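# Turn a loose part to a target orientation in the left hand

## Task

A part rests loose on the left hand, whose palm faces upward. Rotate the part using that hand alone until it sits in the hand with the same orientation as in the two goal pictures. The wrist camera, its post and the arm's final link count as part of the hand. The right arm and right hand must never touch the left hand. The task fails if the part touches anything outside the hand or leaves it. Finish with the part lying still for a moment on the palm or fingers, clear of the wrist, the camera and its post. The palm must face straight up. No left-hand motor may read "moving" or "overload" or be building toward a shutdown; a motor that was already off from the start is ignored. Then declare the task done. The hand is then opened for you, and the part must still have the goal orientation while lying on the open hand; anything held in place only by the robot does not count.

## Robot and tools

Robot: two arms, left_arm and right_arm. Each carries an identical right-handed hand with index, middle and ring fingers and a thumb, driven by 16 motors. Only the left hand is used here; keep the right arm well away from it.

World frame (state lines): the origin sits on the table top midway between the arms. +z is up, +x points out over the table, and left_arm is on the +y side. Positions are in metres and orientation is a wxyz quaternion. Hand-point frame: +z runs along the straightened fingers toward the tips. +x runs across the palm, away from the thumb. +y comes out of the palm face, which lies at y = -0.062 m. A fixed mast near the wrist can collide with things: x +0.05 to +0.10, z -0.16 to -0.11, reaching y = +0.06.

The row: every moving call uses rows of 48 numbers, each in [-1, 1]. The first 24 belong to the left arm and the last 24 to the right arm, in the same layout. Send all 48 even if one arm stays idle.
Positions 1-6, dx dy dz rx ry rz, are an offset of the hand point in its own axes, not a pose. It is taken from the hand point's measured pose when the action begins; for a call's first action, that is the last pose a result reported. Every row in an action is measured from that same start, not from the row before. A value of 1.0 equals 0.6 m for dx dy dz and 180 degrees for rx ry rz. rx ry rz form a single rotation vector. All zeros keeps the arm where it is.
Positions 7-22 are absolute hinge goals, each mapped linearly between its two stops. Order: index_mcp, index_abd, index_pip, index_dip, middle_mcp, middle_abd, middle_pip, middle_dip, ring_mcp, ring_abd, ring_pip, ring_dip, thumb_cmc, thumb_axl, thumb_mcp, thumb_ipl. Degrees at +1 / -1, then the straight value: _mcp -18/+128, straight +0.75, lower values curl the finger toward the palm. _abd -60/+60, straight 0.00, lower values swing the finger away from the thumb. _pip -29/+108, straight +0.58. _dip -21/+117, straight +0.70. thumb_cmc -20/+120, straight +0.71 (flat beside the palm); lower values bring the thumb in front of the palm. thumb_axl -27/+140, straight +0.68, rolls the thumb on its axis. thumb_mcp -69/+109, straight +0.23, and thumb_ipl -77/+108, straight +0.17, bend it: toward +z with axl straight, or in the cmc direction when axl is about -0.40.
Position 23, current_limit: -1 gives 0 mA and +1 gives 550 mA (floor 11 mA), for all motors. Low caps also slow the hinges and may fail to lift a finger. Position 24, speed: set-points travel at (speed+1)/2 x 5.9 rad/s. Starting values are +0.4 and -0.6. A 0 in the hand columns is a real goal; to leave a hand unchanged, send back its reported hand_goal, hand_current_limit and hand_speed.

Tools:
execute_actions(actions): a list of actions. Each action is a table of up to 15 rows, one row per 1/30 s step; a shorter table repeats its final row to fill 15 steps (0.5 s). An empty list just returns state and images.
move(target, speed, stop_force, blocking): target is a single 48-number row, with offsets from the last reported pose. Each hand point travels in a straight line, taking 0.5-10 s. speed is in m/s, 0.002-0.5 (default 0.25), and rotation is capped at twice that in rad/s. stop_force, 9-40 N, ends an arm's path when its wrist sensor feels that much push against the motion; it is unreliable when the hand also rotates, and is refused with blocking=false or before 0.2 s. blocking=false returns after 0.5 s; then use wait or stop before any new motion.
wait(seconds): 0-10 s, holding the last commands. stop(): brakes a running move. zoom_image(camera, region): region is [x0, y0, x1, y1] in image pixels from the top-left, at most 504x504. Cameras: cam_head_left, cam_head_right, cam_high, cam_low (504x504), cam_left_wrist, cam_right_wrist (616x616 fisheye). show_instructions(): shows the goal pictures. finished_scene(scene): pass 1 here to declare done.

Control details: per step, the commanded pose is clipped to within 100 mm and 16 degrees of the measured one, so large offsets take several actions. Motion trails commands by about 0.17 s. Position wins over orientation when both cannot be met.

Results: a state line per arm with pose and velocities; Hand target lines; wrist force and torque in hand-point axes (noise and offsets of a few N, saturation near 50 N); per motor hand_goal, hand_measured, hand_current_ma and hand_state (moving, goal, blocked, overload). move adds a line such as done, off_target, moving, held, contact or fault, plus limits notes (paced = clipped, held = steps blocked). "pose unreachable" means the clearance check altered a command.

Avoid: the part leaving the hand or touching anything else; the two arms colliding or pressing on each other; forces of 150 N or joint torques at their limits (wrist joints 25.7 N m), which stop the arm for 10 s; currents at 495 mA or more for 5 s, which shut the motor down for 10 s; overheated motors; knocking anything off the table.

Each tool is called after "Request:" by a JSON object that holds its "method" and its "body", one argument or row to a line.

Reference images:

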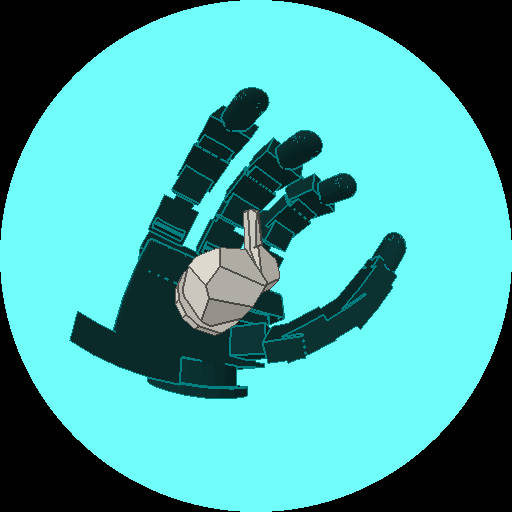

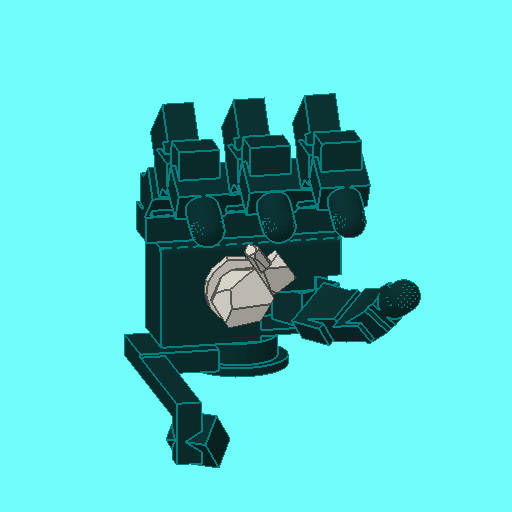

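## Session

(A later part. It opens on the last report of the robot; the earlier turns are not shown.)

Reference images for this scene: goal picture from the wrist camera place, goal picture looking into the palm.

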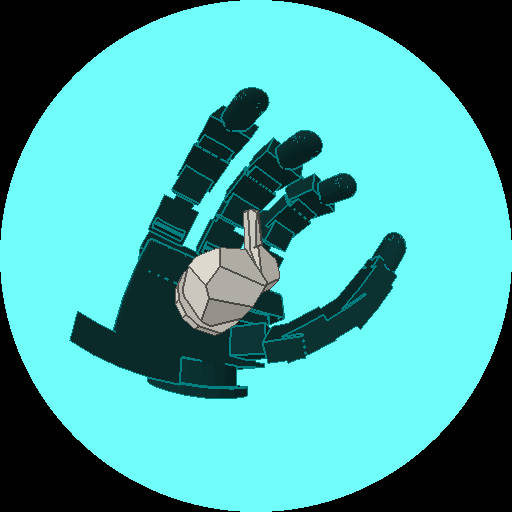

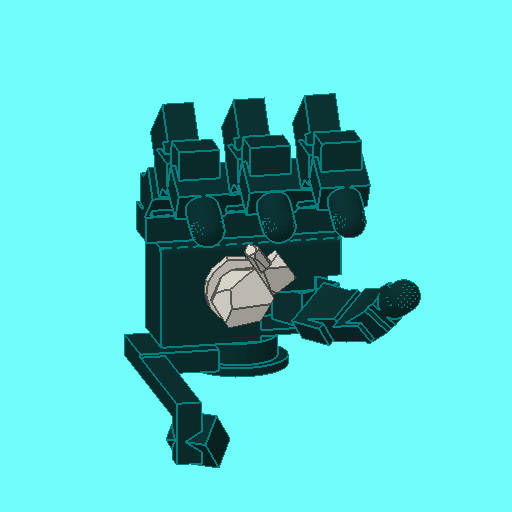

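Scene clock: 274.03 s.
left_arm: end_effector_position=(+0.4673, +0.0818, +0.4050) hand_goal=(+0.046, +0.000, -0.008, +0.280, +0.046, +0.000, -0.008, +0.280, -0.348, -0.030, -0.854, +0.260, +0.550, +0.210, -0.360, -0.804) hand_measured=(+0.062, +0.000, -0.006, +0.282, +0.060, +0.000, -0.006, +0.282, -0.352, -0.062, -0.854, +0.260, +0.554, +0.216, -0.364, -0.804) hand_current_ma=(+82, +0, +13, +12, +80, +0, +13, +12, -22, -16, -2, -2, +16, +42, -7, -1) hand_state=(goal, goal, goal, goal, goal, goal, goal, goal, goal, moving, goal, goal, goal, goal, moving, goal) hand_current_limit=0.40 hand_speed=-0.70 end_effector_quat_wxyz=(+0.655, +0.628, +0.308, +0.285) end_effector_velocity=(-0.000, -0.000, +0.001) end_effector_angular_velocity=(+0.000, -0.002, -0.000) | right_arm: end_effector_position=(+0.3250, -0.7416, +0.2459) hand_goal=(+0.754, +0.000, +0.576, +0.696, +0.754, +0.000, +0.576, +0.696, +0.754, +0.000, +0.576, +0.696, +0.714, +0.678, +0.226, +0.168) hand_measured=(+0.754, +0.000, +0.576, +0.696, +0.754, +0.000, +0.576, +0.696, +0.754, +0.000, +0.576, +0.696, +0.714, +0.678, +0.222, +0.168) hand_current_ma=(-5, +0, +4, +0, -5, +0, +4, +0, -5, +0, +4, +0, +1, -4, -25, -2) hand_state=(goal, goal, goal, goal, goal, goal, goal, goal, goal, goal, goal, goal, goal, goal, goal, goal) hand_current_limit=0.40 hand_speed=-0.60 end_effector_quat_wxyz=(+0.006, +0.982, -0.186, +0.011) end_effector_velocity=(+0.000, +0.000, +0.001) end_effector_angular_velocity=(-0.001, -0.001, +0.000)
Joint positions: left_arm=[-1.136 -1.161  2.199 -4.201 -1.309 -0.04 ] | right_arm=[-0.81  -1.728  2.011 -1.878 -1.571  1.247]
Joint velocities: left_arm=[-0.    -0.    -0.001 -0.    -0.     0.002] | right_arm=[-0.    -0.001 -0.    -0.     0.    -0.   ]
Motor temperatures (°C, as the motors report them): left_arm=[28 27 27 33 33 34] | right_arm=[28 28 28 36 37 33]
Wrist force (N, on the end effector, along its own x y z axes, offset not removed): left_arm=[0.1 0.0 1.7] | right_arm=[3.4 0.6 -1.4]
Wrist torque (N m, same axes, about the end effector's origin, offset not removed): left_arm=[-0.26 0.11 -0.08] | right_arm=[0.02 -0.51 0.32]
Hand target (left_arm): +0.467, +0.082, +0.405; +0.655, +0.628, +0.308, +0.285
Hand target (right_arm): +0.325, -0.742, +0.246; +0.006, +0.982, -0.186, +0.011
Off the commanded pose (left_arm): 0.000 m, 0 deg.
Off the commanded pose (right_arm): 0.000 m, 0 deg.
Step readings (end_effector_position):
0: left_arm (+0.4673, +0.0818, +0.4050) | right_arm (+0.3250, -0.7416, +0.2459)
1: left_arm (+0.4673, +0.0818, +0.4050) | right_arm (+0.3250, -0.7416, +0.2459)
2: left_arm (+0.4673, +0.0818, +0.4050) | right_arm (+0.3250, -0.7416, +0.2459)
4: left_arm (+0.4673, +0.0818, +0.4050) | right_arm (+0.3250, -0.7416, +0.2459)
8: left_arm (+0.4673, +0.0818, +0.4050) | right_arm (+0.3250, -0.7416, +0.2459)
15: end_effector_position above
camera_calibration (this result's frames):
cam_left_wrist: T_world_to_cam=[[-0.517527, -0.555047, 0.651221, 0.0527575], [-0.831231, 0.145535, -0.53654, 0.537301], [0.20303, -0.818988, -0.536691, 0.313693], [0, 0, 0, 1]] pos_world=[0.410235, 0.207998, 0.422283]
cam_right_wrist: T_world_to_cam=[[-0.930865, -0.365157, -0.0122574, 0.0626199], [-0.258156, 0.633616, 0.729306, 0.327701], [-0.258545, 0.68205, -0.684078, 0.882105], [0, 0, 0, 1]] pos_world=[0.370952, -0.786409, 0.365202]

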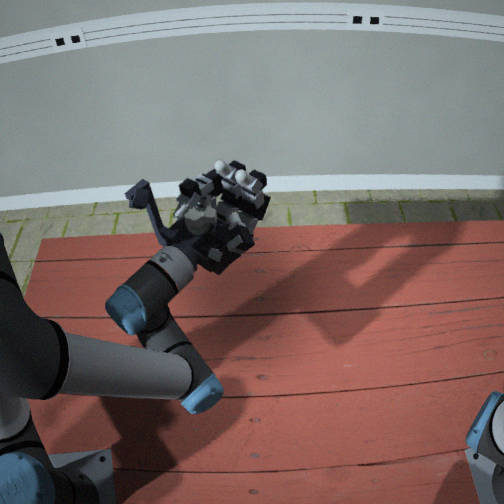

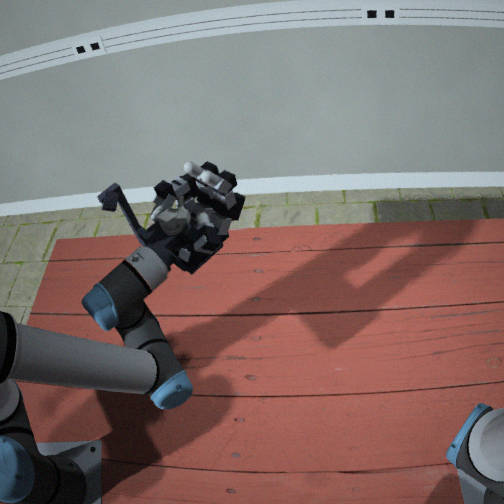

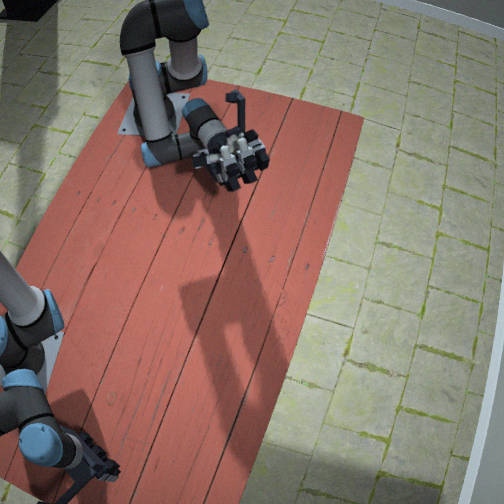

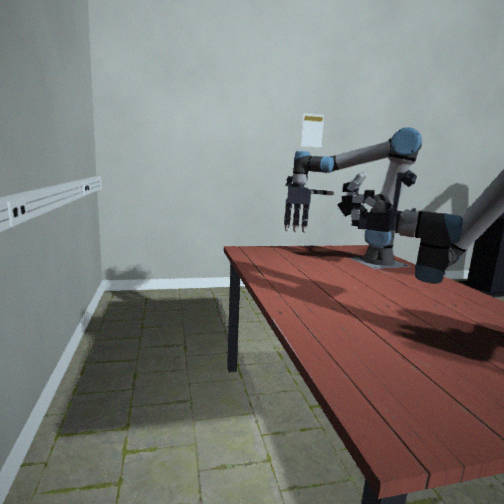

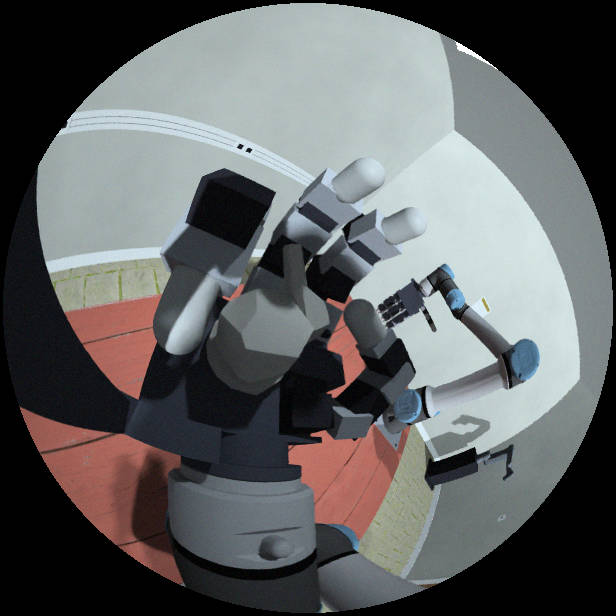

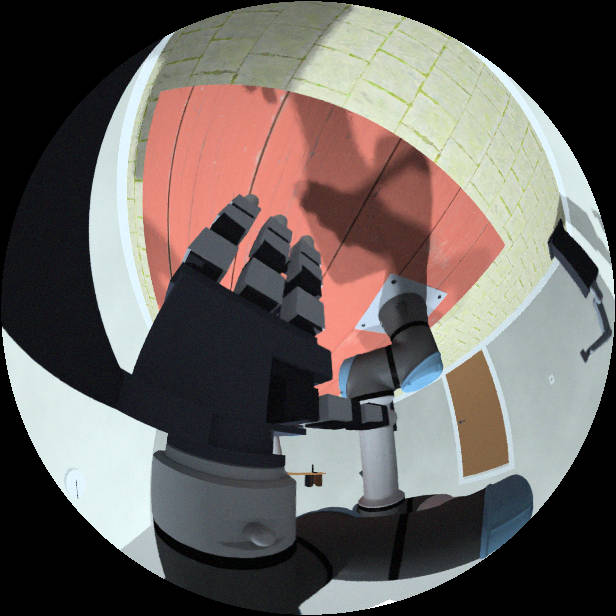

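Request:
{"method": "execute_actions", "body": {
  "actions": [
    [[0,0,0,0.004,0,0.0085, 0.046,0,-0.008,0.28, 0.046,0,-0.008,0.28, -0.2,0.0,-0.6,0.26, 0.55,0.21,-0.25,-0.7, 0.4,-0.6, 0,0,0,0,0,0, 0.754,0,0.576,0.696, 0.754,0,0.576,0.696, 0.754,0,0.576,0.696, 0.714,0.678,0.226,0.168, 0.4,-0.6]]
  ]
}}

Request:
{"method": "wait", "body": {
  "seconds": 1.5
}}

Request:
{"method": "zoom_image", "body": {
  "camera": "cam_left_wrist",
  "region": [160, 200, 400, 440]
}}

Scene clock: 301.53 s.
left_arm: end_effector_position=(+0.4674, +0.0818, +0.4050) hand_goal=(+0.046, +0.000, -0.008, +0.280, +0.046, +0.000, -0.008, +0.280, -0.200, +0.000, -0.600, +0.260, +0.550, +0.210, -0.250, -0.700) hand_measured=(+0.062, +0.000, -0.006, +0.282, +0.060, +0.000, -0.006, +0.282, -0.200, -0.004, -0.608, +0.260, +0.554, +0.216, -0.252, -0.704) hand_current_ma=(+81, +0, +13, +12, +79, +0, +13, +12, -5, -15, -43, -2, +23, +42, -12, -25) hand_state=(goal, goal, goal, goal, goal, goal, goal, goal, goal, goal, goal, goal, goal, goal, goal, goal) hand_current_limit=0.40 hand_speed=-0.60 end_effector_quat_wxyz=(+0.647, +0.636, +0.302, +0.292) end_effector_velocity=(-0.000, +0.000, -0.000) end_effector_angular_velocity=(+0.003, -0.001, +0.000) | right_arm: end_effector_position=(+0.3250, -0.7416, +0.2459) hand_goal=(+0.754, +0.000, +0.576, +0.696, +0.754, +0.000, +0.576, +0.696, +0.754, +0.000, +0.576, +0.696, +0.714, +0.678, +0.226, +0.168) hand_measured=(+0.754, +0.000, +0.576, +0.696, +0.754, +0.000, +0.576, +0.696, +0.754, +0.000, +0.576, +0.696, +0.714, +0.678, +0.222, +0.168) hand_current_ma=(-5, +0, +4, +0, -5, +0, +4, +0, -5, +0, +4, +0, +1, -4, -25, -2) hand_state=(goal, goal, goal, goal, goal, goal, goal, goal, goal, goal, goal, goal, goal, goal, goal, goal) hand_current_limit=0.40 hand_speed=-0.60 end_effector_quat_wxyz=(+0.006, +0.982, -0.186, +0.011) end_effector_velocity=(-0.000, -0.000, +0.000) end_effector_angular_velocity=(-0.001, +0.001, -0.000)
Joint positions: left_arm=[-1.131 -1.173  2.204 -4.181 -1.315 -0.017] | right_arm=[-0.81  -1.728  2.011 -1.878 -1.571  1.247]
Joint velocities: left_arm=[ 0.    -0.001  0.001  0.001 -0.     0.003] | right_arm=[ 0.    -0.    -0.     0.    -0.001  0.   ]
Motor temperatures (°C, as the motors report them): left_arm=[28 27 27 33 33 34] | right_arm=[28 28 28 36 37 33]
Wrist force (N, on the end effector, along its own x y z axes, offset not removed): left_arm=[1.2 -2.1 2.7] | right_arm=[2.9 2.5 2.5]
Wrist torque (N m, same axes, about the end effector's origin, offset not removed): left_arm=[-0.60 -0.06 -0.05] | right_arm=[-0.09 -0.37 0.35]
Hand target (left_arm): +0.467, +0.082, +0.405; +0.647, +0.636, +0.302, +0.292
Hand target (right_arm): +0.325, -0.742, +0.246; +0.006, +0.982, -0.186, +0.011
Off the commanded pose (left_arm): 0.000 m, 0 deg.
Off the commanded pose (right_arm): 0.000 m, 0 deg.
Step readings (end_effector_position):
0: left_arm (+0.4673, +0.0818, +0.4050) | right_arm (+0.3250, -0.7416, +0.2459)
1: left_arm (+0.4674, +0.0818, +0.4050) | right_arm (+0.3250, -0.7416, +0.2459)
2: left_arm (+0.4674, +0.0819, +0.4050) | right_arm (+0.3250, -0.7416, +0.2459)
4: left_arm (+0.4674, +0.0819, +0.4050) | right_arm (+0.3250, -0.7416, +0.2459)
8: left_arm (+0.4674, +0.0818, +0.4049) | right_arm (+0.3250, -0.7416, +0.2459)
15: end_effector_position above
camera_calibration (this result's frames):
cam_left_wrist: T_world_to_cam=[[-0.522477, -0.573205, 0.631232, 0.0646452], [-0.827089, 0.160786, -0.538583, 0.534949], [0.207225, -0.803482, -0.558099, 0.319125], [0, 0, 0, 1]] pos_world=[0.410095, 0.207454, 0.425412]
cam_right_wrist: T_world_to_cam=[[-0.930865, -0.365157, -0.0122574, 0.06262], [-0.258156, 0.633616, 0.729306, 0.327701], [-0.258545, 0.682049, -0.684078, 0.882105], [0, 0, 0, 1]] pos_world=[0.370952, -0.78641, 0.365202]

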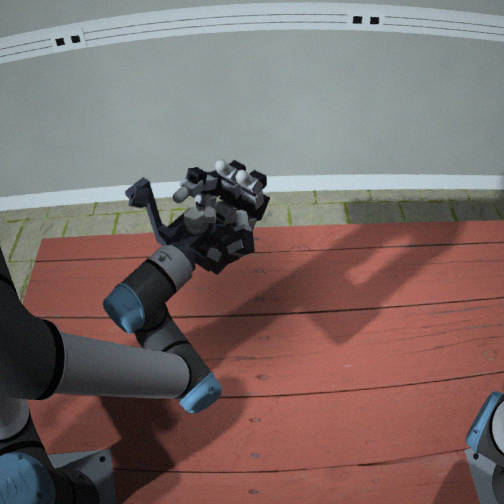

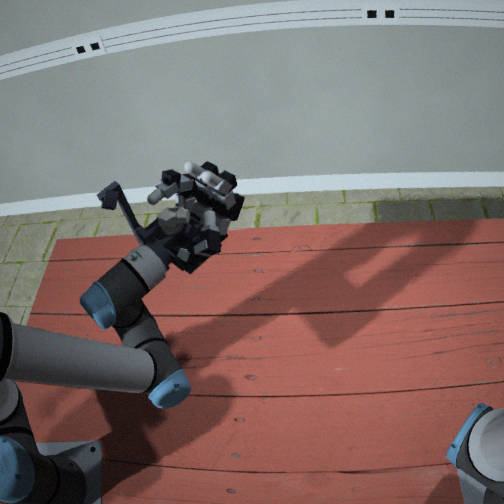

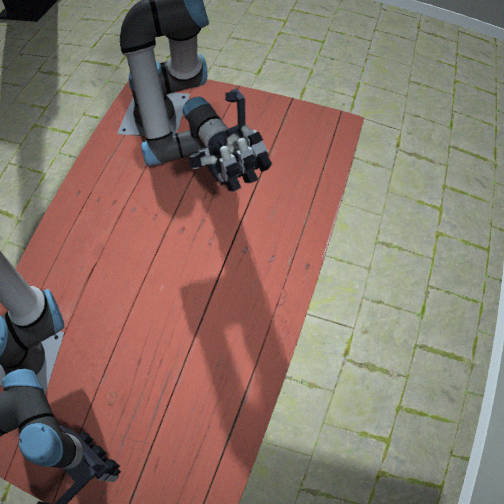

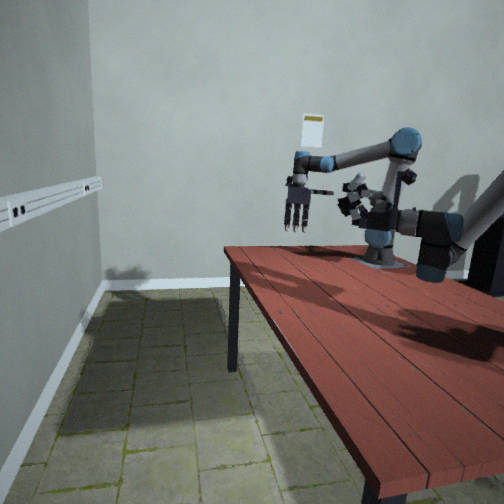

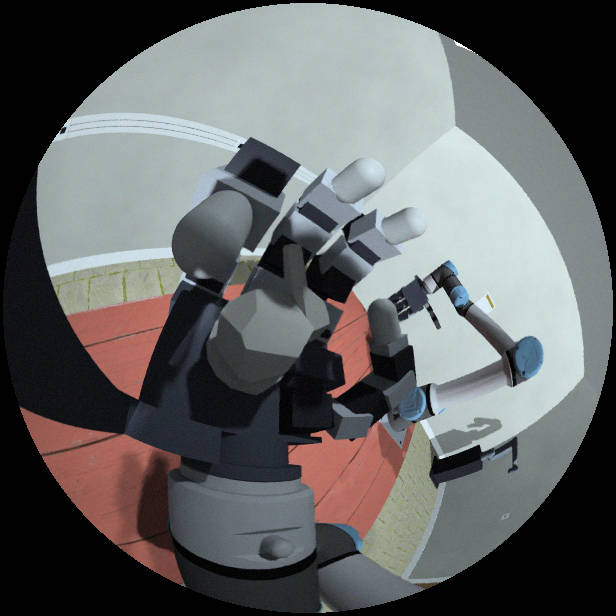

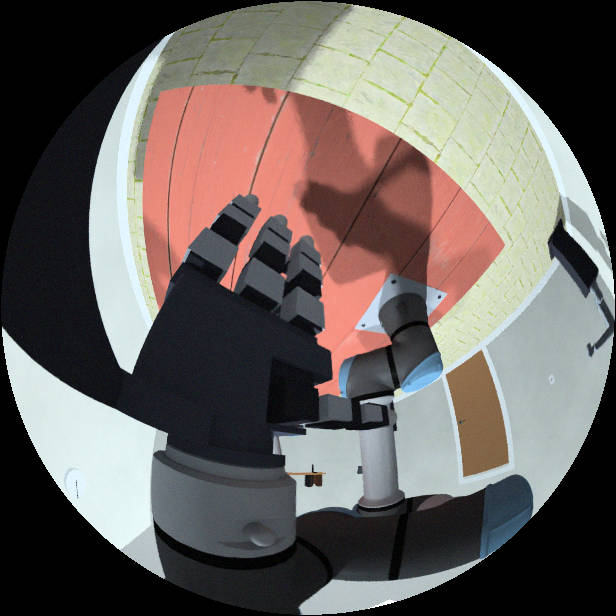

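Scene clock: 303.03 s.
left_arm: end_effector_position=(+0.4674, +0.0818, +0.4050) hand_goal=(+0.046, +0.000, -0.008, +0.280, +0.046, +0.000, -0.008, +0.280, -0.200, +0.000, -0.600, +0.260, +0.550, +0.210, -0.250, -0.700) hand_measured=(+0.062, +0.000, -0.006, +0.282, +0.060, +0.000, -0.006, +0.282, -0.200, -0.004, -0.608, +0.260, +0.554, +0.216, -0.252, -0.704) hand_current_ma=(+81, +0, +13, +12, +79, +0, +13, +12, -5, -15, -43, -2, +23, +42, -12, -25) hand_state=(goal, goal, goal, goal, goal, goal, goal, goal, goal, goal, goal, goal, goal, goal, goal, goal) hand_current_limit=0.40 hand_speed=-0.60 end_effector_quat_wxyz=(+0.647, +0.636, +0.302, +0.292) end_effector_velocity=(+0.000, -0.000, +0.000) end_effector_angular_velocity=(-0.001, +0.000, -0.000) | right_arm: end_effector_position=(+0.3250, -0.7416, +0.2459) hand_goal=(+0.754, +0.000, +0.576, +0.696, +0.754, +0.000, +0.576, +0.696, +0.754, +0.000, +0.576, +0.696, +0.714, +0.678, +0.226, +0.168) hand_measured=(+0.754, +0.000, +0.576, +0.696, +0.754, +0.000, +0.576, +0.696, +0.754, +0.000, +0.576, +0.696, +0.714, +0.678, +0.222, +0.168) hand_current_ma=(-5, +0, +4, +0, -5, +0, +4, +0, -5, +0, +4, +0, +1, -4, -25, -2) hand_state=(goal, goal, goal, goal, goal, goal, goal, goal, goal, goal, goal, goal, goal, goal, goal, goal) hand_current_limit=0.40 hand_speed=-0.60 end_effector_quat_wxyz=(+0.006, +0.982, -0.186, +0.011) end_effector_velocity=(+0.000, -0.000, -0.000) end_effector_angular_velocity=(+0.000, +0.000, +0.000)
Joint positions: left_arm=[-1.131 -1.173  2.204 -4.181 -1.315 -0.017] | right_arm=[-0.81  -1.728  2.011 -1.878 -1.571  1.247]
Joint velocities: left_arm=[-0.     0.    -0.001  0.    -0.    -0.001] | right_arm=[ 0.  0. -0. -0. -0. -0.]
Motor temperatures (°C, as the motors report them): left_arm=[28 27 27 33 33 34] | right_arm=[28 28 28 36 37 33]
Wrist force (N, on the end effector, along its own x y z axes, offset not removed): left_arm=[2.1 -0.7 1.8] | right_arm=[1.8 -1.0 2.0]
Wrist torque (N m, same axes, about the end effector's origin, offset not removed): left_arm=[-0.32 -0.11 0.12] | right_arm=[-0.55 -0.32 0.29]
Hand target (left_arm): +0.467, +0.082, +0.405; +0.647, +0.636, +0.302, +0.292
Hand target (right_arm): +0.325, -0.742, +0.246; +0.006, +0.982, -0.186, +0.011
Off the commanded pose (left_arm): 0.000 m, 0 deg.
Off the commanded pose (right_arm): 0.000 m, 0 deg.
wait: 1.50 s; at rest by 0.17 s
camera_calibration (this result's frames):
cam_left_wrist: T_world_to_cam=[[-0.522504, -0.573312, 0.631112, 0.0647123], [-0.827064, 0.160874, -0.538594, 0.534939], [0.207253, -0.803388, -0.558223, 0.319161], [0, 0, 0, 1]] pos_world=[0.410094, 0.207453, 0.425438]
cam_right_wrist: T_world_to_cam=[[-0.930865, -0.365157, -0.0122575, 0.06262], [-0.258156, 0.633615, 0.729306, 0.327701], [-0.258545, 0.68205, -0.684078, 0.882105], [0, 0, 0, 1]] pos_world=[0.370952, -0.786409, 0.365202]

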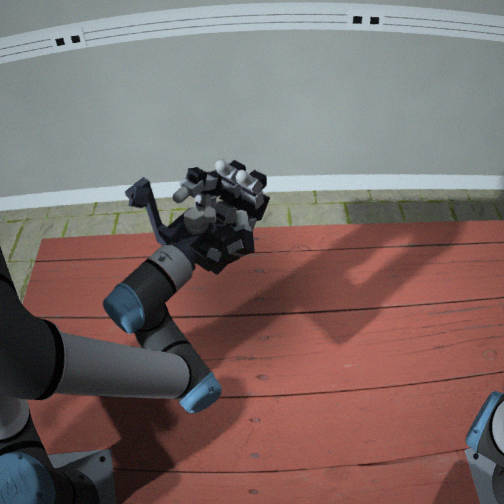

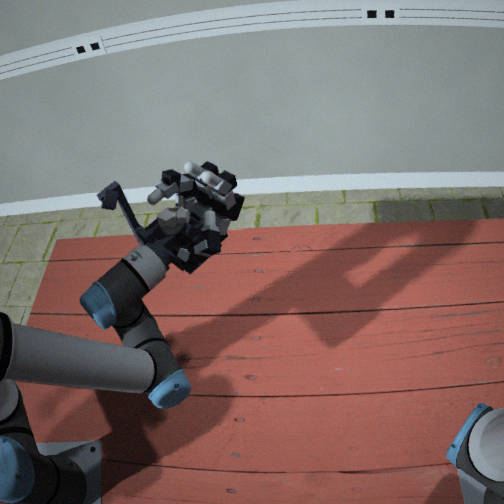

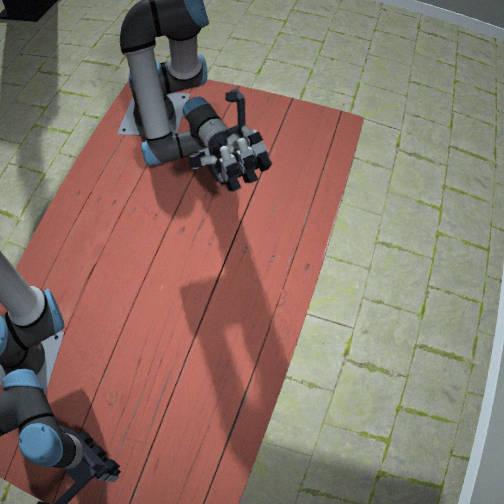

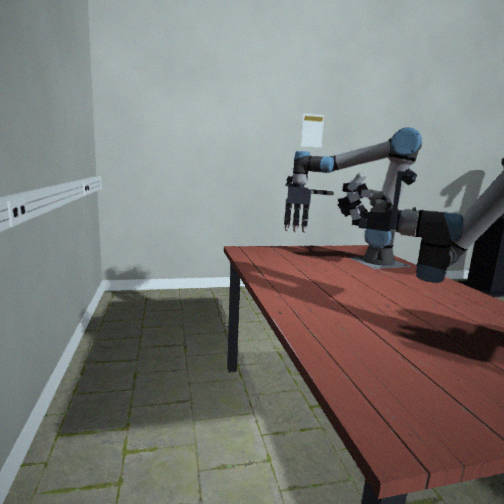

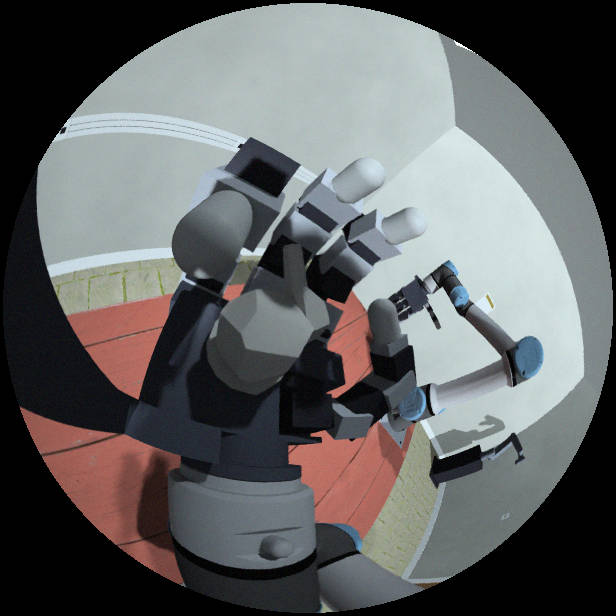

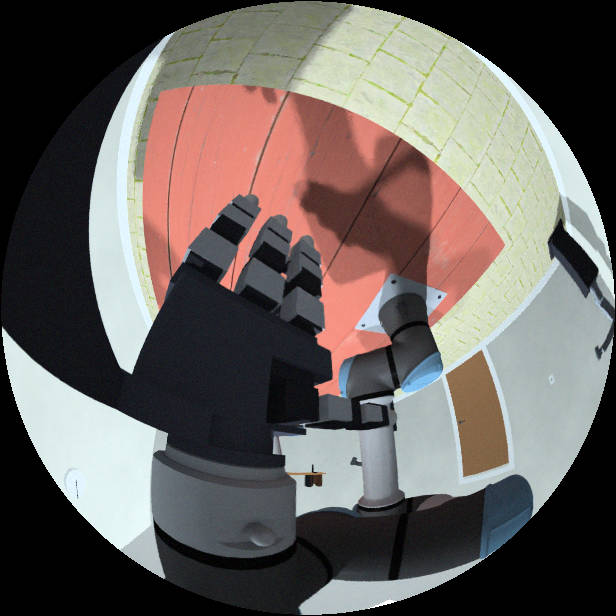

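Region (160, 200, 400, 440) of cam_left_wrist's 616x616 image, scaled by 2.100, with more detail than that image has.

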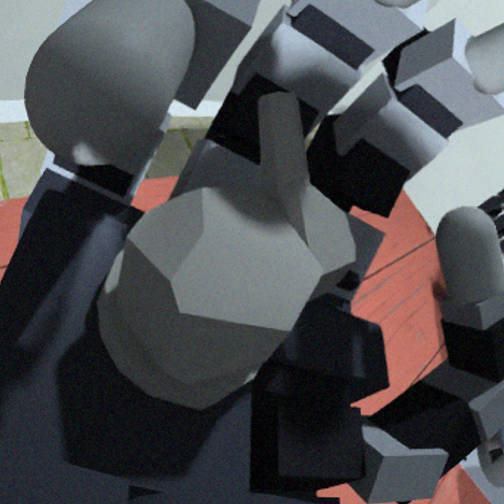

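The part lies free on the palm, within about 4° of the goal orientation by my estimate, and every hand motor reads "goal". Scene 1 is done.

Request:
{"method": "finished_scene", "body": {
  "scene": 1
}}

The scene is finished: the task was done.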